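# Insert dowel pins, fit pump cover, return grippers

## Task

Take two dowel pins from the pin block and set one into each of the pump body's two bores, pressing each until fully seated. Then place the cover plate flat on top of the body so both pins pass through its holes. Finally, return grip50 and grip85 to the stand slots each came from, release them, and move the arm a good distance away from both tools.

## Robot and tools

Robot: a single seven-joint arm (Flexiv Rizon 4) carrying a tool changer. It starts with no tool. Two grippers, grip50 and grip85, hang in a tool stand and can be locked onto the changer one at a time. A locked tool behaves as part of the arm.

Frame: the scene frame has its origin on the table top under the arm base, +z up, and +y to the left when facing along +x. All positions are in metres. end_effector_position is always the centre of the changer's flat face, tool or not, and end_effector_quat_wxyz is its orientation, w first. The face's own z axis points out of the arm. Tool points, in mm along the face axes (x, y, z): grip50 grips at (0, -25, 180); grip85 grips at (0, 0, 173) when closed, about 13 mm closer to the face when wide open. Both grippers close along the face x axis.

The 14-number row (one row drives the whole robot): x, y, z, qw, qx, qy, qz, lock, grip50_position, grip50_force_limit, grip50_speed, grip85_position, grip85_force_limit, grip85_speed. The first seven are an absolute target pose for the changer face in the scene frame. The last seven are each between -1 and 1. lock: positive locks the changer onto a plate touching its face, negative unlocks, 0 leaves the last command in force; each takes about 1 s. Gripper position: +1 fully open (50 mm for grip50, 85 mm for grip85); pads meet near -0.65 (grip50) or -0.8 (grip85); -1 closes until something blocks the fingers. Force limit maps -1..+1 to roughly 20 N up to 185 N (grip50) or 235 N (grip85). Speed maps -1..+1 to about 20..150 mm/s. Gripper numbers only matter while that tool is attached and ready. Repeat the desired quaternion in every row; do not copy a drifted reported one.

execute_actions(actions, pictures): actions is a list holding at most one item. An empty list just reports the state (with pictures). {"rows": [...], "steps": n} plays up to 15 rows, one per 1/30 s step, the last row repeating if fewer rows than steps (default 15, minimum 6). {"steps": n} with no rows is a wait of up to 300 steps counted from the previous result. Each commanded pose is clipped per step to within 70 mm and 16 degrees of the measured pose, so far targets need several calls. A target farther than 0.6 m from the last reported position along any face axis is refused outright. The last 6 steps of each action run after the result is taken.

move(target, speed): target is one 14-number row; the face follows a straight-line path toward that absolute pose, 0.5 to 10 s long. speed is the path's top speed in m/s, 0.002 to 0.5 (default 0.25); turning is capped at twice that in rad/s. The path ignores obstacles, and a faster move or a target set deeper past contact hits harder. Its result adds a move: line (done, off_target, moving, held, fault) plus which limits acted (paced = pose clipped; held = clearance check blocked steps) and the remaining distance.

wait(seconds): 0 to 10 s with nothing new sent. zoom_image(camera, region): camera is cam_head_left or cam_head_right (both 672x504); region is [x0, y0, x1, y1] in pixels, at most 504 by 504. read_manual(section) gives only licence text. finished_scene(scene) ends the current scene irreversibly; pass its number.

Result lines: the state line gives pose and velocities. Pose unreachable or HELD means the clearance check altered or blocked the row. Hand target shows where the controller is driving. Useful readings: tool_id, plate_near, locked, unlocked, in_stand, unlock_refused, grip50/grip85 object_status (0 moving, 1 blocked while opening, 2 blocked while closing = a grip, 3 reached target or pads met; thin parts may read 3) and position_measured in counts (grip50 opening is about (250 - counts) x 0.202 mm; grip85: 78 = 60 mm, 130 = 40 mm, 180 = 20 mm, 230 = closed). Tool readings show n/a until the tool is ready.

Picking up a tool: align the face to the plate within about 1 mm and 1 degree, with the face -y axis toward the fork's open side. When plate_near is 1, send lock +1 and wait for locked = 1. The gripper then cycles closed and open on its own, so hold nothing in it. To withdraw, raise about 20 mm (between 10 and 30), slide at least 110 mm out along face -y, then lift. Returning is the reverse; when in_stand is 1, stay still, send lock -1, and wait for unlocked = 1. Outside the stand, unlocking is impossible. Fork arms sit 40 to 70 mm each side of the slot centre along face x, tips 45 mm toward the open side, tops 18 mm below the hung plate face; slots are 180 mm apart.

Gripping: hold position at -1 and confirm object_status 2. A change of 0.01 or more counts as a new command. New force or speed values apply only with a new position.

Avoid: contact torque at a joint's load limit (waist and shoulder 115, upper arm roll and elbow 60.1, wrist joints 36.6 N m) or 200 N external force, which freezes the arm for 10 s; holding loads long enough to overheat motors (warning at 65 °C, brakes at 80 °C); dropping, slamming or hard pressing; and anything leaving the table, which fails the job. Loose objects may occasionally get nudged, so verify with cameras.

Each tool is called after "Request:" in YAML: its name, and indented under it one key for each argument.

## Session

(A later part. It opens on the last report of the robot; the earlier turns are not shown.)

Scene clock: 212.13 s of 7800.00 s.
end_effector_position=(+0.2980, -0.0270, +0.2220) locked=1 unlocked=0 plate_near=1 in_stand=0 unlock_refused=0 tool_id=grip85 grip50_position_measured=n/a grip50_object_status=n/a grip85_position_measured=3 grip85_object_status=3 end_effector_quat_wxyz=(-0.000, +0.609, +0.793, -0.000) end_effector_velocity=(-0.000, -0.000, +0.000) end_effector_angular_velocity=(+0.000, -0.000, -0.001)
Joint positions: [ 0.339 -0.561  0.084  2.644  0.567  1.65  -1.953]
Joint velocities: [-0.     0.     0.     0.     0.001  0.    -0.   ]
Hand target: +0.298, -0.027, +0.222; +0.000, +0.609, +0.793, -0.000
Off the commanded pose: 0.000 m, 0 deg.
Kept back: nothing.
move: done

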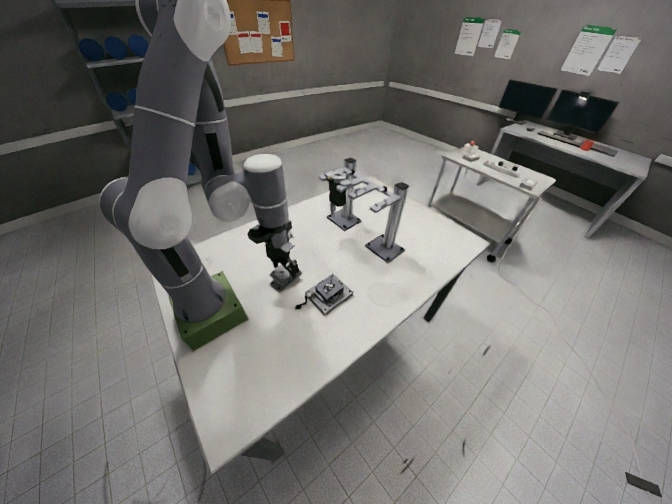

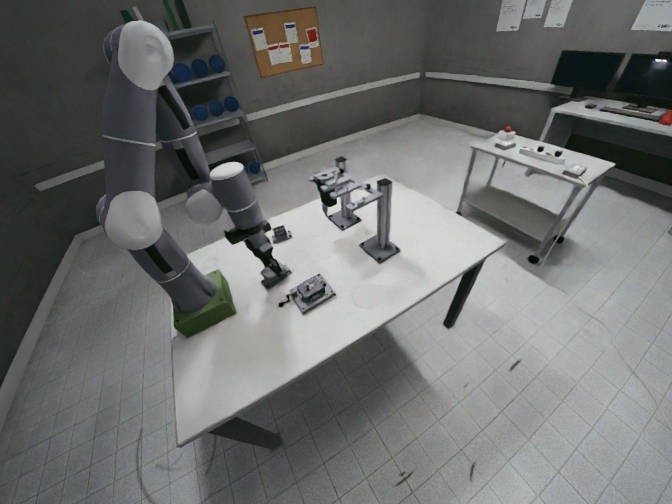

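Request:
move:
  target: [0.298,-0.027,0.217,0,0.6088,0.7934,0,0,-1,1,0,1,-1,0]
  speed: 0.004

Scene clock: 213.83 s of 7800.00 s.
end_effector_position=(+0.2981, -0.0267, +0.2170) locked=1 unlocked=0 plate_near=1 in_stand=0 unlock_refused=0 tool_id=grip85 grip50_position_measured=n/a grip50_object_status=n/a grip85_position_measured=3 grip85_object_status=3 end_effector_quat_wxyz=(-0.000, +0.609, +0.794, +0.000) end_effector_velocity=(-0.000, -0.000, +0.000) end_effector_angular_velocity=(-0.000, -0.000, -0.001)
Joint positions: [ 0.322 -0.587  0.101  2.636  0.567  1.671 -1.957]
Joint velocities: [ 0.     0.    -0.    -0.     0.001  0.     0.001]
Hand target: +0.298, -0.027, +0.217; +0.000, +0.609, +0.793, -0.000
Off the commanded pose: 0.000 m, 0 deg.
Kept back: nothing.
move: done

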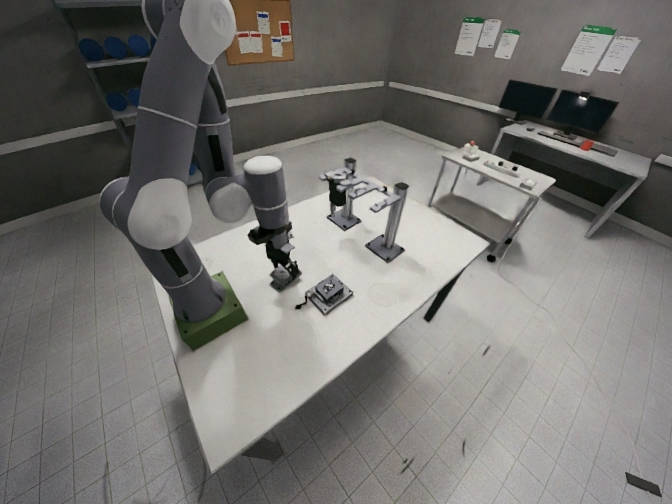

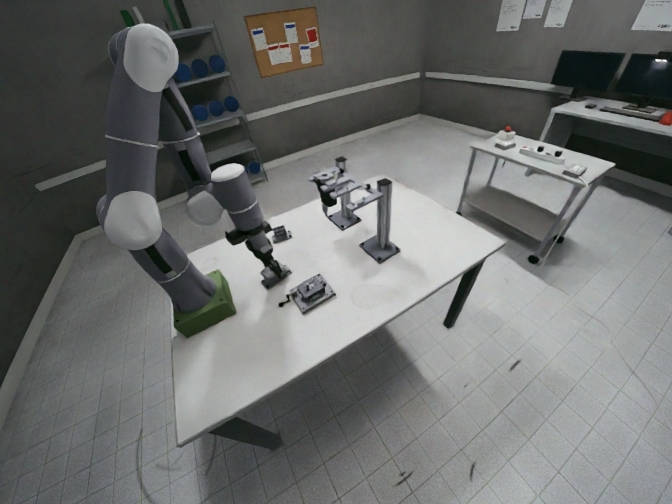

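Request:
move:
  target: [0.2965,-0.0212,0.217,0,0.6088,0.7934,0,0,-1,1,0,1,-1,0]
  speed: 0.004

Request:
move:
  target: [0.2965,-0.0212,0.213,0,0.6088,0.7934,0,0,-1,1,0,1,-1,0]
  speed: 0.004

Request:
move:
  target: [0.2965,-0.0212,0.213,0,0.6088,0.7934,0,0,-1,1,0,-1,-1,-1]

Request:
zoom_image:
  camera: "cam_head_left"
  region: [250,240,320,300]

Scene clock: 215.93 s of 7800.00 s.
end_effector_position=(+0.2966, -0.0212, +0.2170) locked=1 unlocked=0 plate_near=1 in_stand=0 unlock_refused=0 tool_id=grip85 grip50_position_measured=n/a grip50_object_status=n/a grip85_position_measured=3 grip85_object_status=3 end_effector_quat_wxyz=(-0.000, +0.609, +0.793, +0.000) end_effector_velocity=(-0.000, -0.000, -0.000) end_effector_angular_velocity=(-0.000, +0.000, -0.001)
Joint positions: [ 0.341 -0.588  0.105  2.638  0.577  1.675 -1.944]
Joint velocities: [-0. -0. -0. -0.  0. -0.  0.]
Hand target: +0.296, -0.021, +0.217; -0.000, +0.609, +0.793, +0.000
Off the commanded pose: 0.000 m, 0 deg.
Kept back: nothing.
move: done

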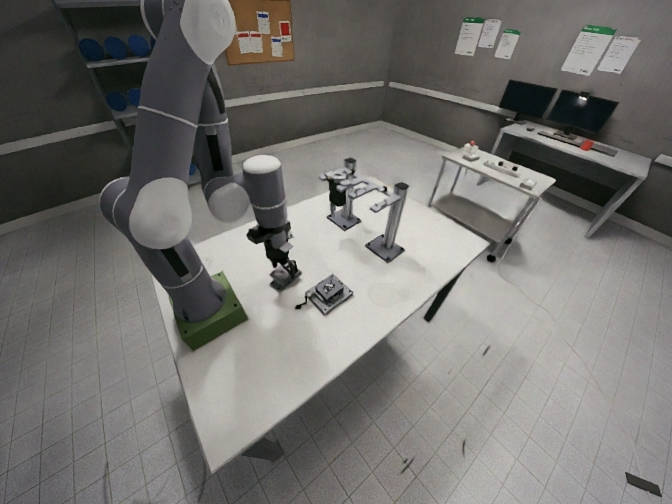

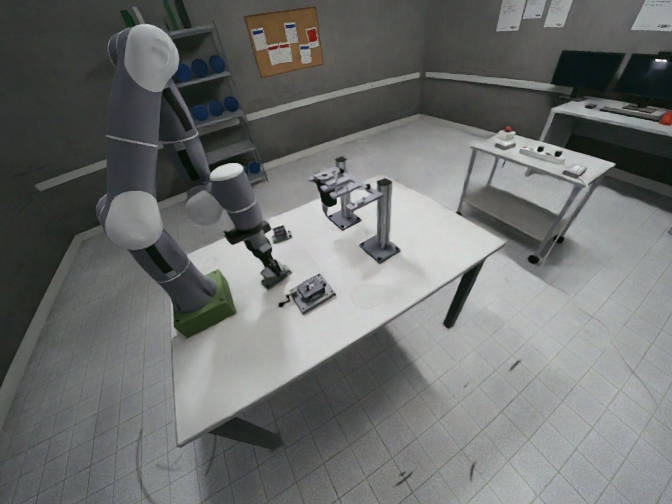

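Scene clock: 217.17 s of 7800.00 s.
end_effector_position=(+0.2965, -0.0212, +0.2130) locked=1 unlocked=0 plate_near=1 in_stand=0 unlock_refused=0 tool_id=grip85 grip50_position_measured=n/a grip50_object_status=n/a grip85_position_measured=3 grip85_object_status=3 end_effector_quat_wxyz=(-0.000, +0.609, +0.793, -0.000) end_effector_velocity=(+0.000, -0.000, +0.000) end_effector_angular_velocity=(-0.000, -0.000, +0.001)
Joint positions: [ 0.329 -0.608  0.118  2.632  0.578  1.691 -1.947]
Joint velocities: [ 0.     0.    -0.    -0.    -0.     0.    -0.001]
Hand target: +0.297, -0.021, +0.213; +0.000, +0.609, +0.793, -0.000
Off the commanded pose: 0.000 m, 0 deg.
Kept back: nothing.
move: done

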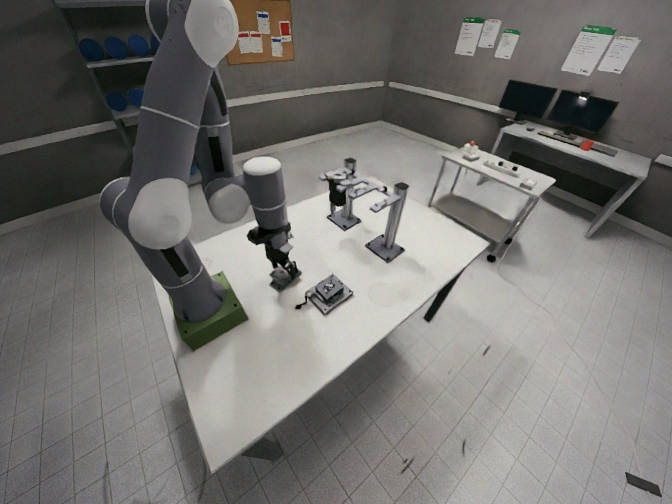

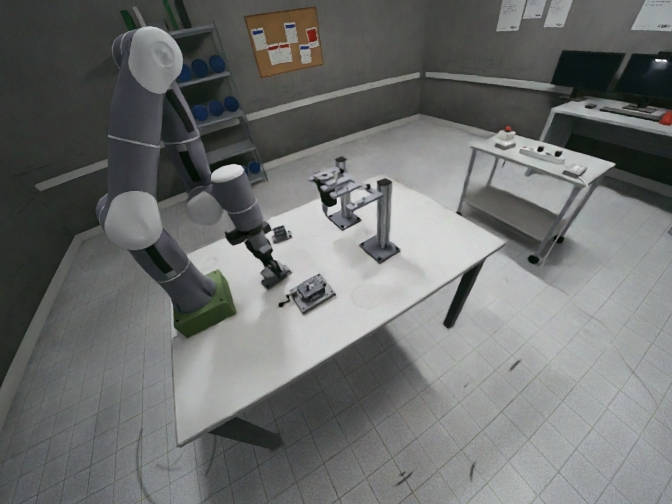

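Scene clock: 218.00 s of 7800.00 s.
end_effector_position=(+0.2965, -0.0218, +0.2132) locked=1 unlocked=0 plate_near=1 in_stand=0 unlock_refused=0 tool_id=grip85 grip50_position_measured=n/a grip50_object_status=n/a grip85_position_measured=32 grip85_object_status=2 end_effector_quat_wxyz=(+0.001, +0.610, +0.793, +0.000) end_effector_velocity=(-0.000, +0.000, -0.000) end_effector_angular_velocity=(+0.000, +0.000, +0.000)
Joint positions: [ 0.329 -0.608  0.117  2.632  0.578  1.692 -1.947]
Joint velocities: [ 0. -0.  0.  0.  0. -0.  0.]
Hand target: +0.296, -0.021, +0.213; +0.000, +0.609, +0.793, -0.000
Off the commanded pose: 0.001 m, 0 deg.
Kept back: nothing.
move: done

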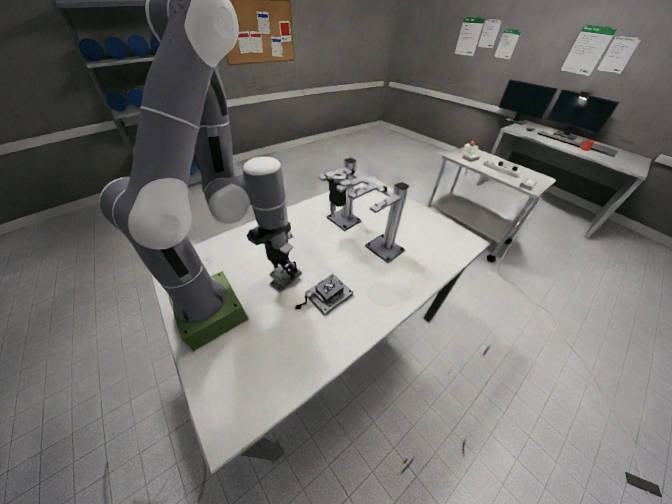

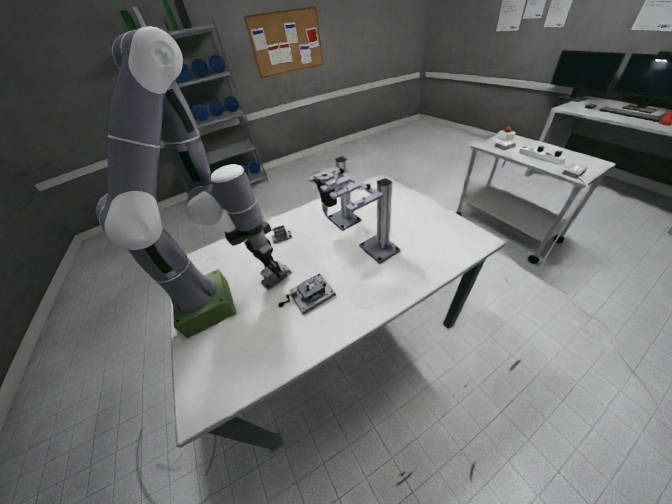

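Region (250, 240, 320, 300) of cam_head_left's 672x504 image, scaled by 7.200, with more detail than that image has; it fills the top 432 rows of this view, and the rest is white.

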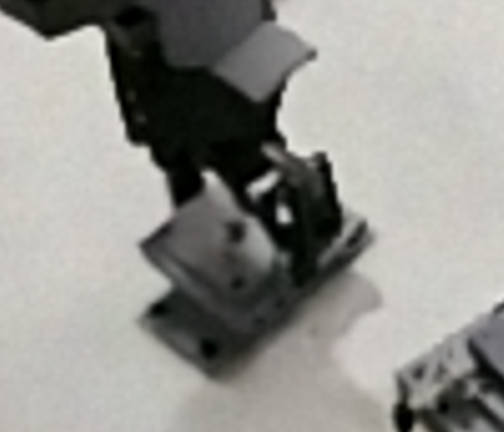

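Request:
move:
  target: [0.2975,-0.0251,0.213,0,0.6088,0.7934,0,0,-1,1,0,-1,-1,-1]
  speed: 0.004

Request:
move:
  target: [0.2975,-0.0251,0.213,0,0.6088,0.7934,0,0,-1,1,0,-0.97,-1,-1]

Scene clock: 219.33 s of 7800.00 s.
end_effector_position=(+0.2975, -0.0233, +0.2129) locked=1 unlocked=0 plate_near=1 in_stand=0 unlock_refused=0 tool_id=grip85 grip50_position_measured=n/a grip50_object_status=n/a grip85_position_measured=32 grip85_object_status=2 end_effector_quat_wxyz=(-0.001, +0.607, +0.795, +0.001) end_effector_velocity=(-0.000, +0.000, -0.000) end_effector_angular_velocity=(+0.000, +0.001, -0.001)
Joint positions: [ 0.316 -0.607  0.118  2.631  0.566  1.688 -1.953]
Joint velocities: [-0.001 -0.     0.     0.001 -0.002 -0.     0.003]
Hand target: +0.298, -0.025, +0.213; +0.000, +0.609, +0.793, -0.000
Off the commanded pose: 0.002 m, 0 deg.
Kept back: nothing.
move: done

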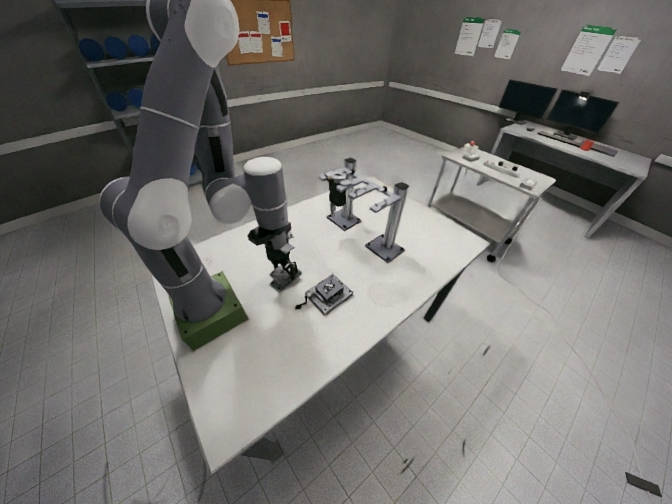

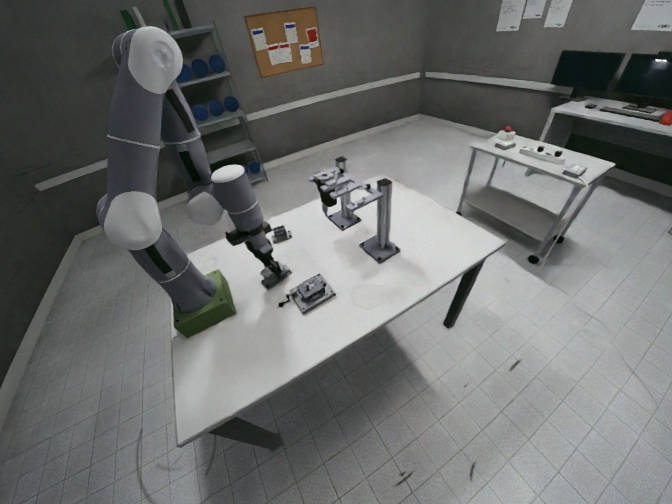

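Scene clock: 220.03 s of 7800.00 s.
end_effector_position=(+0.2975, -0.0233, +0.2129) locked=1 unlocked=0 plate_near=1 in_stand=0 unlock_refused=0 tool_id=grip85 grip50_position_measured=n/a grip50_object_status=n/a grip85_position_measured=32 grip85_object_status=2 end_effector_quat_wxyz=(-0.001, +0.607, +0.795, +0.001) end_effector_velocity=(-0.000, -0.000, +0.000) end_effector_angular_velocity=(-0.000, -0.000, -0.001)
Joint positions: [ 0.316 -0.607  0.118  2.631  0.566  1.687 -1.953]
Joint velocities: [-0.     0.    -0.     0.     0.001  0.     0.   ]
Hand target: +0.297, -0.025, +0.213; -0.000, +0.609, +0.793, +0.000
Off the commanded pose: 0.002 m, 0 deg.
Kept back: nothing.
move: done

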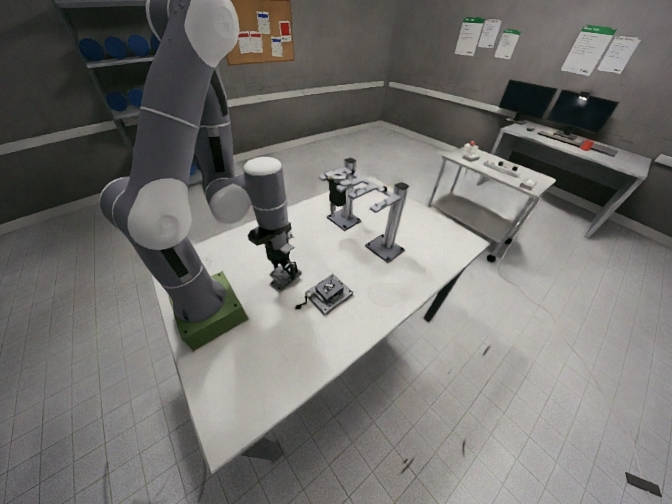

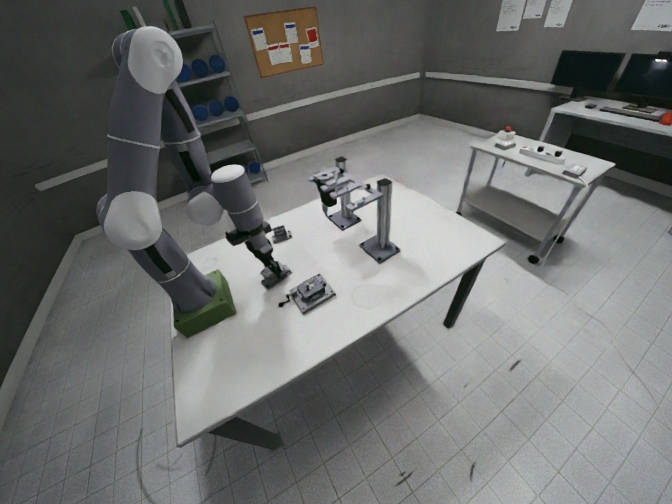

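Request:
move:
  target: [0.2969,-0.0225,0.213,0,0.6088,0.7934,0,0,-1,1,0,1,-1,0]
  speed: 0.004

Request:
move:
  target: [0.2969,-0.0225,0.213,0,0.6428,0.766,0,0,-1,1,0,1,-1,0]
  speed: 0.03

Request:
move:
  target: [0.2969,-0.0225,0.213,0,0.6428,0.766,0,0,-1,1,0,-1,-1,-1]

Scene clock: 221.33 s of 7800.00 s.
end_effector_position=(+0.2970, -0.0224, +0.2130) locked=1 unlocked=0 plate_near=1 in_stand=0 unlock_refused=0 tool_id=grip85 grip50_position_measured=n/a grip50_object_status=n/a grip85_position_measured=3 grip85_object_status=3 end_effector_quat_wxyz=(-0.000, +0.609, +0.794, +0.000) end_effector_velocity=(+0.000, +0.000, -0.000) end_effector_angular_velocity=(+0.000, +0.000, +0.001)
Joint positions: [ 0.323 -0.608  0.117  2.632  0.571  1.691 -1.947]
Joint velocities: [ 0.    -0.     0.    -0.     0.    -0.    -0.001]
Hand target: +0.297, -0.022, +0.213; -0.000, +0.609, +0.793, +0.000
Off the commanded pose: 0.000 m, 0 deg.
Kept back: nothing.
move: done

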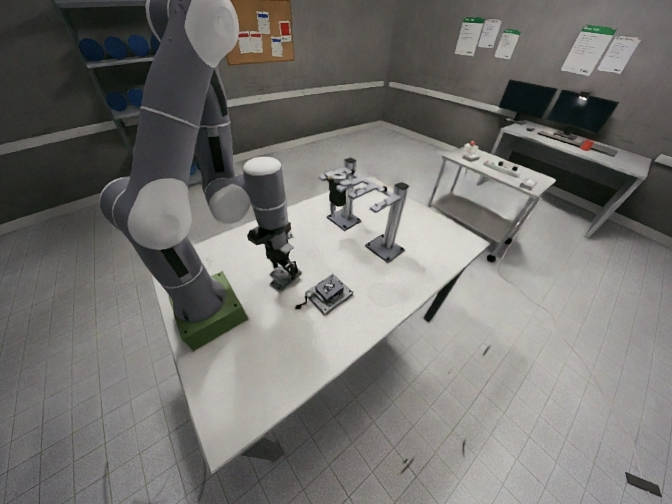

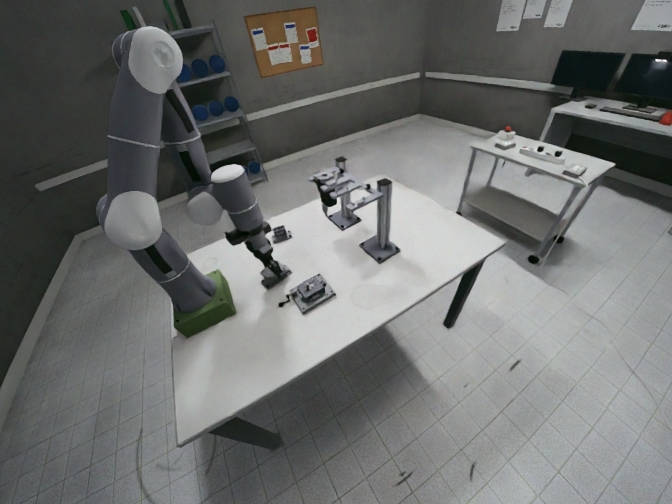

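Scene clock: 223.03 s of 7800.00 s.
end_effector_position=(+0.2979, -0.0221, +0.2133) locked=1 unlocked=0 plate_near=1 in_stand=0 unlock_refused=0 tool_id=grip85 grip50_position_measured=n/a grip50_object_status=n/a grip85_position_measured=3 grip85_object_status=3 end_effector_quat_wxyz=(+0.001, +0.642, +0.766, +0.001) end_effector_velocity=(+0.000, +0.000, -0.000) end_effector_angular_velocity=(+0.000, +0.000, +0.003)
Joint positions: [ 0.332 -0.607  0.112  2.622  0.602  1.683 -1.886]
Joint velocities: [ 0.    -0.     0.     0.    -0.002 -0.    -0.   ]
Hand target: +0.297, -0.022, +0.213; -0.000, +0.643, +0.766, -0.000
Off the commanded pose: 0.001 m, 0 deg.
Kept back: nothing.
move: done

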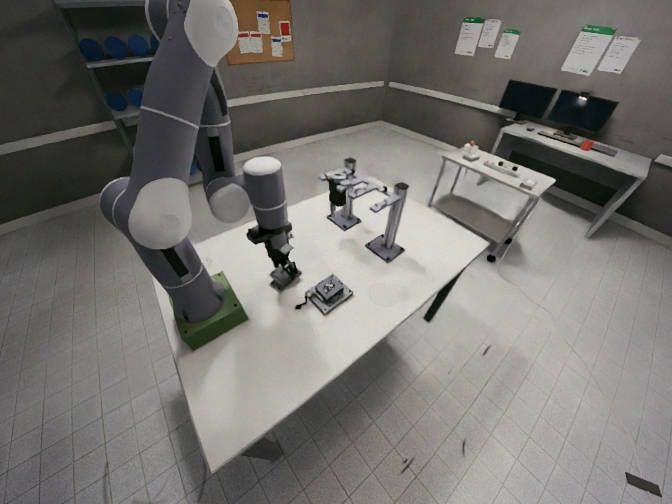

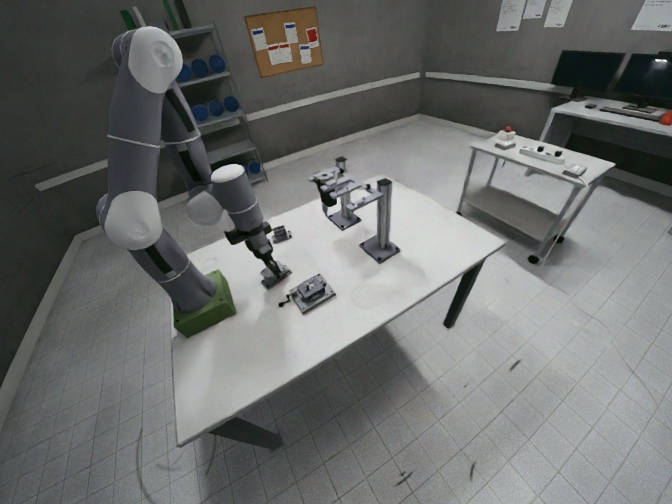

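Scene clock: 224.20 s of 7800.00 s.
end_effector_position=(+0.2980, -0.0237, +0.2138) locked=1 unlocked=0 plate_near=1 in_stand=0 unlock_refused=0 tool_id=grip85 grip50_position_measured=n/a grip50_object_status=n/a grip85_position_measured=48 grip85_object_status=2 end_effector_quat_wxyz=(+0.003, +0.644, +0.765, +0.001) end_effector_velocity=(+0.000, +0.000, -0.000) end_effector_angular_velocity=(+0.000, +0.000, +0.000)
Joint positions: [ 0.331 -0.606  0.11   2.623  0.602  1.685 -1.885]
Joint velocities: [ 0.    -0.     0.    -0.    -0.    -0.     0.001]
Hand target: +0.297, -0.023, +0.213; +0.000, +0.643, +0.766, -0.000
Off the commanded pose: 0.002 m, 0 deg.
Kept back: nothing.
move: done

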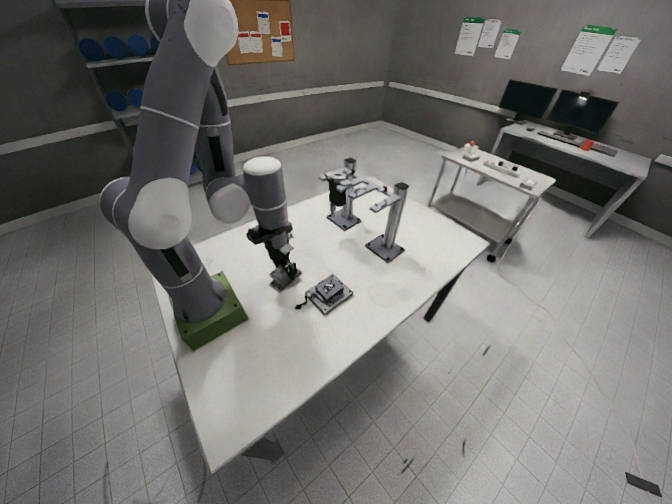

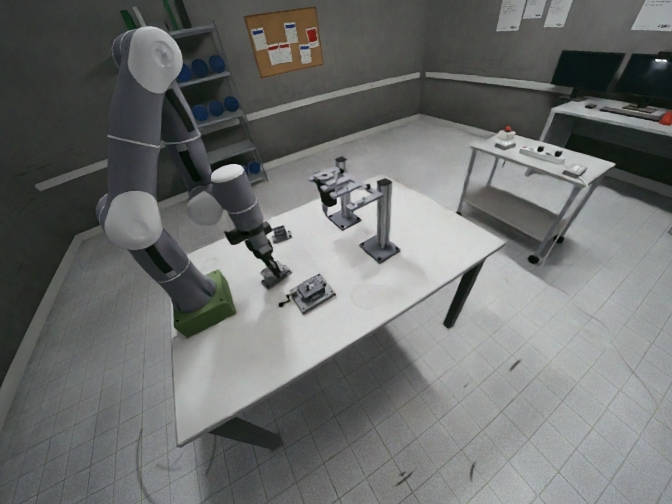

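Request:
move:
  target: [0.301,-0.0243,0.213,0,0.6293,0.7771,0,0,-1,1,0,0.7,-1,0]
  speed: 0.01

Request:
move:
  target: [0.301,-0.0243,0.213,0,0.6293,0.7771,0,0,-1,1,0,-1,-1,-1]

Request:
zoom_image:
  camera: "cam_head_right"
  region: [240,240,310,300]

Scene clock: 226.63 s of 7800.00 s.
end_effector_position=(+0.3009, -0.0243, +0.2130) locked=1 unlocked=0 plate_near=1 in_stand=0 unlock_refused=0 tool_id=grip85 grip50_position_measured=n/a grip50_object_status=n/a grip85_position_measured=41 grip85_object_status=3 end_effector_quat_wxyz=(+0.000, +0.629, +0.777, -0.000) end_effector_velocity=(-0.000, -0.000, +0.000) end_effector_angular_velocity=(-0.000, -0.000, -0.000)
Joint positions: [ 0.325 -0.605  0.103  2.621  0.576  1.675 -1.909]
Joint velocities: [-0.     0.    -0.     0.     0.001 -0.    -0.001]
Hand target: +0.301, -0.024, +0.213; +0.000, +0.629, +0.777, -0.000
Off the commanded pose: 0.000 m, 0 deg.
Kept back: nothing.
move: done

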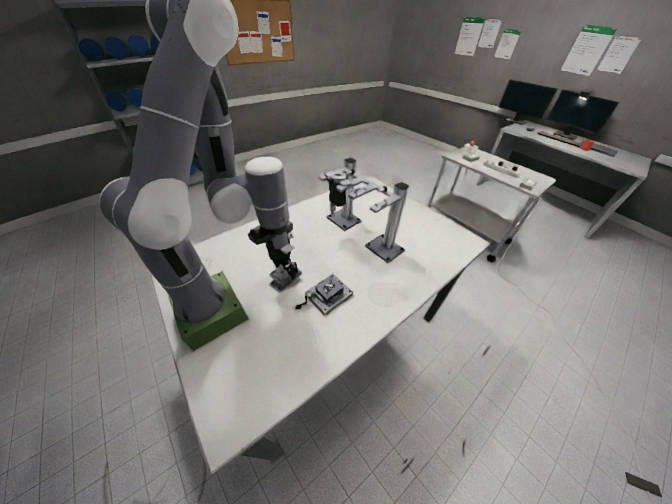

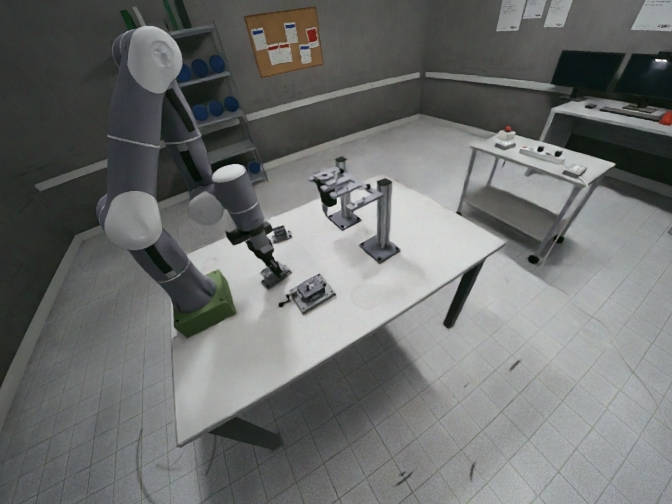

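Scene clock: 227.33 s of 7800.00 s.
end_effector_position=(+0.3010, -0.0243, +0.2130) locked=1 unlocked=0 plate_near=1 in_stand=0 unlock_refused=0 tool_id=grip85 grip50_position_measured=n/a grip50_object_status=n/a grip85_position_measured=51 grip85_object_status=2 end_effector_quat_wxyz=(+0.000, +0.629, +0.777, +0.000) end_effector_velocity=(+0.000, +0.000, +0.000) end_effector_angular_velocity=(+0.000, -0.000, -0.001)
Joint positions: [ 0.325 -0.605  0.103  2.621  0.576  1.675 -1.909]
Joint velocities: [ 0.     0.    -0.    -0.    -0.    -0.     0.001]
Hand target: +0.301, -0.024, +0.213; +0.000, +0.629, +0.777, -0.000
Off the commanded pose: 0.000 m, 0 deg.
Kept back: nothing.
move: done

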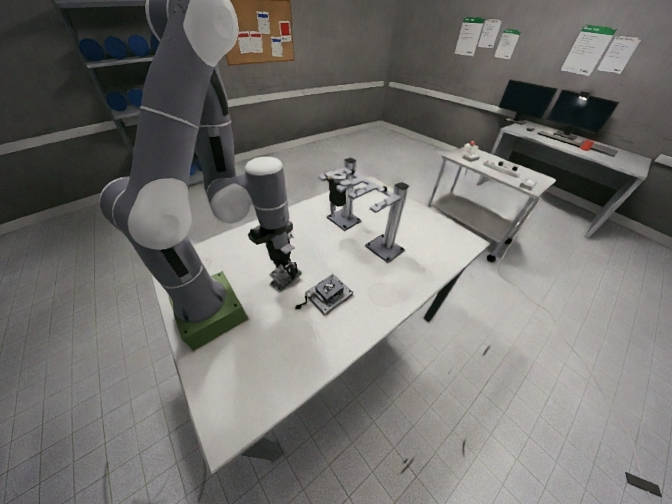

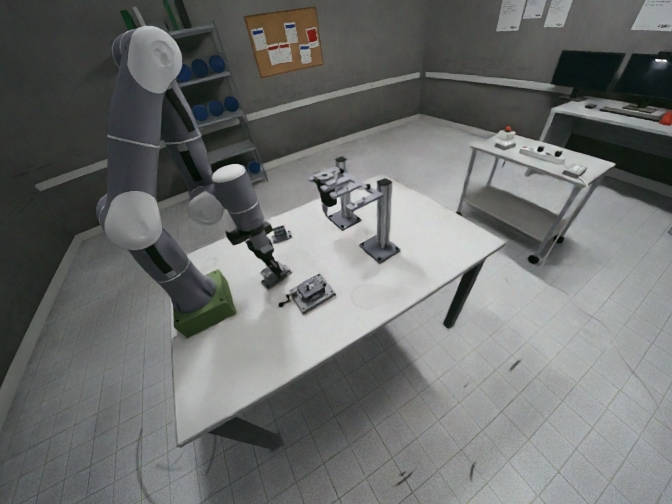

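Region (240, 240, 310, 300) of cam_head_right's 672x504 image, scaled by 7.200, with more detail than that image has; it fills the top 432 rows of this view, and the rest is white.

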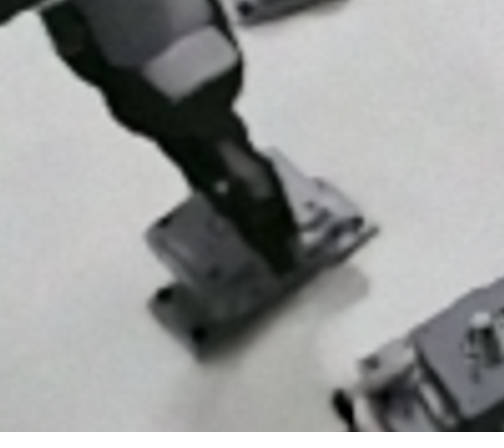

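Request:
move:
  target: [0.301,-0.0243,0.213,0,0.6293,0.7771,0,0,-1,1,0,0.75,-1,0]

Request:
move:
  target: [0.3059,-0.0233,0.213,0,0.6293,0.7771,0,0,-1,1,0,0.75,-1,0]
  speed: 0.004

Scene clock: 228.27 s of 7800.00 s.
end_effector_position=(+0.3010, -0.0243, +0.2130) locked=1 unlocked=0 plate_near=1 in_stand=0 unlock_refused=0 tool_id=grip85 grip50_position_measured=n/a grip50_object_status=n/a grip85_position_measured=35 grip85_object_status=3 end_effector_quat_wxyz=(+0.000, +0.629, +0.777, +0.000) end_effector_velocity=(+0.000, +0.000, +0.000) end_effector_angular_velocity=(+0.000, -0.000, +0.002)
Joint positions: [ 0.325 -0.605  0.103  2.621  0.576  1.675 -1.909]
Joint velocities: [-0.     0.    -0.    -0.    -0.001  0.    -0.001]
Hand target: +0.301, -0.024, +0.213; +0.000, +0.629, +0.777, -0.000
Off the commanded pose: 0.000 m, 0 deg.
Kept back: nothing.
move: done

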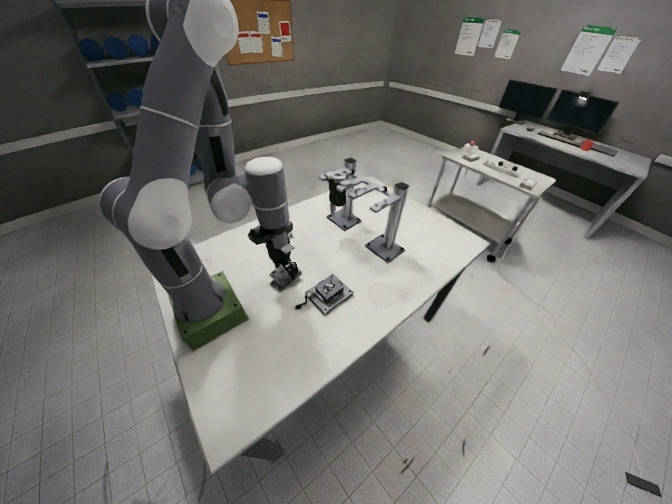

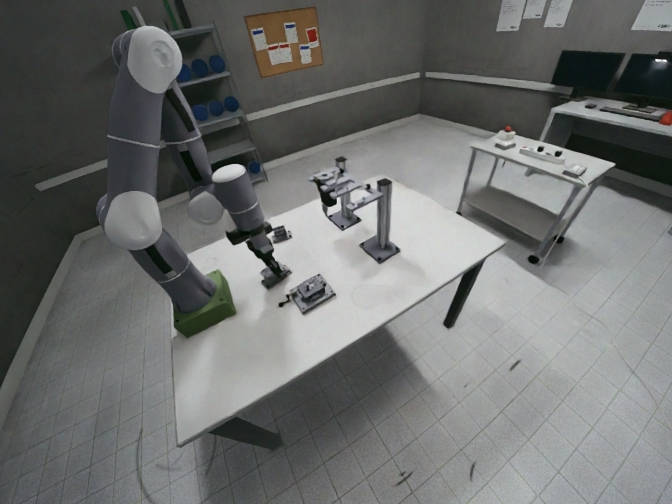

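Scene clock: 229.73 s of 7800.00 s.
end_effector_position=(+0.3052, -0.0236, +0.2128) locked=1 unlocked=0 plate_near=1 in_stand=0 unlock_refused=0 tool_id=grip85 grip50_position_measured=n/a grip50_object_status=n/a grip85_position_measured=35 grip85_object_status=3 end_effector_quat_wxyz=(-0.001, +0.629, +0.777, -0.001) end_effector_velocity=(+0.000, +0.000, -0.000) end_effector_angular_velocity=(+0.000, -0.000, -0.000)
Joint positions: [ 0.334 -0.602  0.088  2.612  0.572  1.659 -1.909]
Joint velocities: [ 0. -0. -0. -0.  0. -0.  0.]
Hand target: +0.306, -0.023, +0.213; -0.000, +0.629, +0.777, +0.000
Off the commanded pose: 0.001 m, 0 deg.
Kept back: nothing.
move: done

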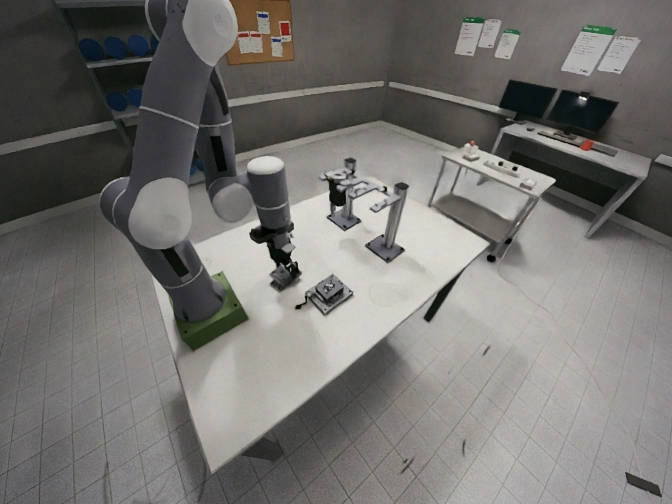

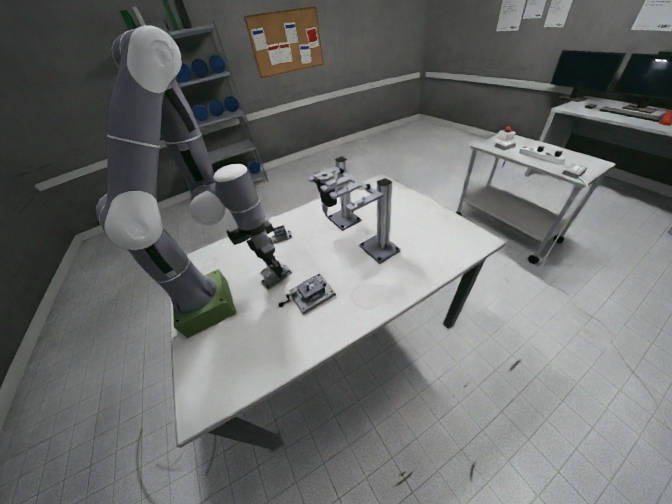

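Request:
move:
  target: [0.2961,-0.0253,0.213,0,0.6293,0.7771,0,0,-1,1,0,0.75,-1,0]
  speed: 0.005

Scene clock: 232.03 s of 7800.00 s.
end_effector_position=(+0.2971, -0.0249, +0.2133) locked=1 unlocked=0 plate_near=1 in_stand=0 unlock_refused=0 tool_id=grip85 grip50_position_measured=n/a grip50_object_status=n/a grip85_position_measured=35 grip85_object_status=3 end_effector_quat_wxyz=(+0.001, +0.629, +0.777, +0.001) end_effector_velocity=(-0.000, -0.000, -0.000) end_effector_angular_velocity=(-0.000, +0.000, +0.000)
Joint positions: [ 0.316 -0.608  0.117  2.629  0.581  1.691 -1.912]
Joint velocities: [-0. -0.  0.  0. -0.  0. -0.]
Hand target: +0.296, -0.025, +0.213; +0.000, +0.629, +0.777, -0.000
Off the commanded pose: 0.001 m, 0 deg.
Kept back: nothing.
move: done

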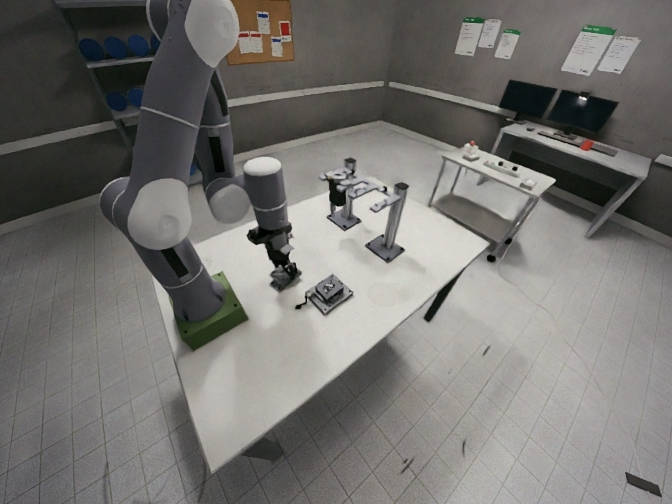

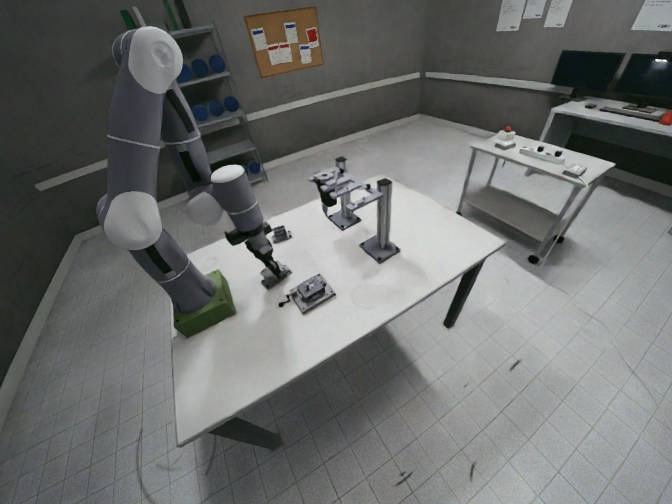

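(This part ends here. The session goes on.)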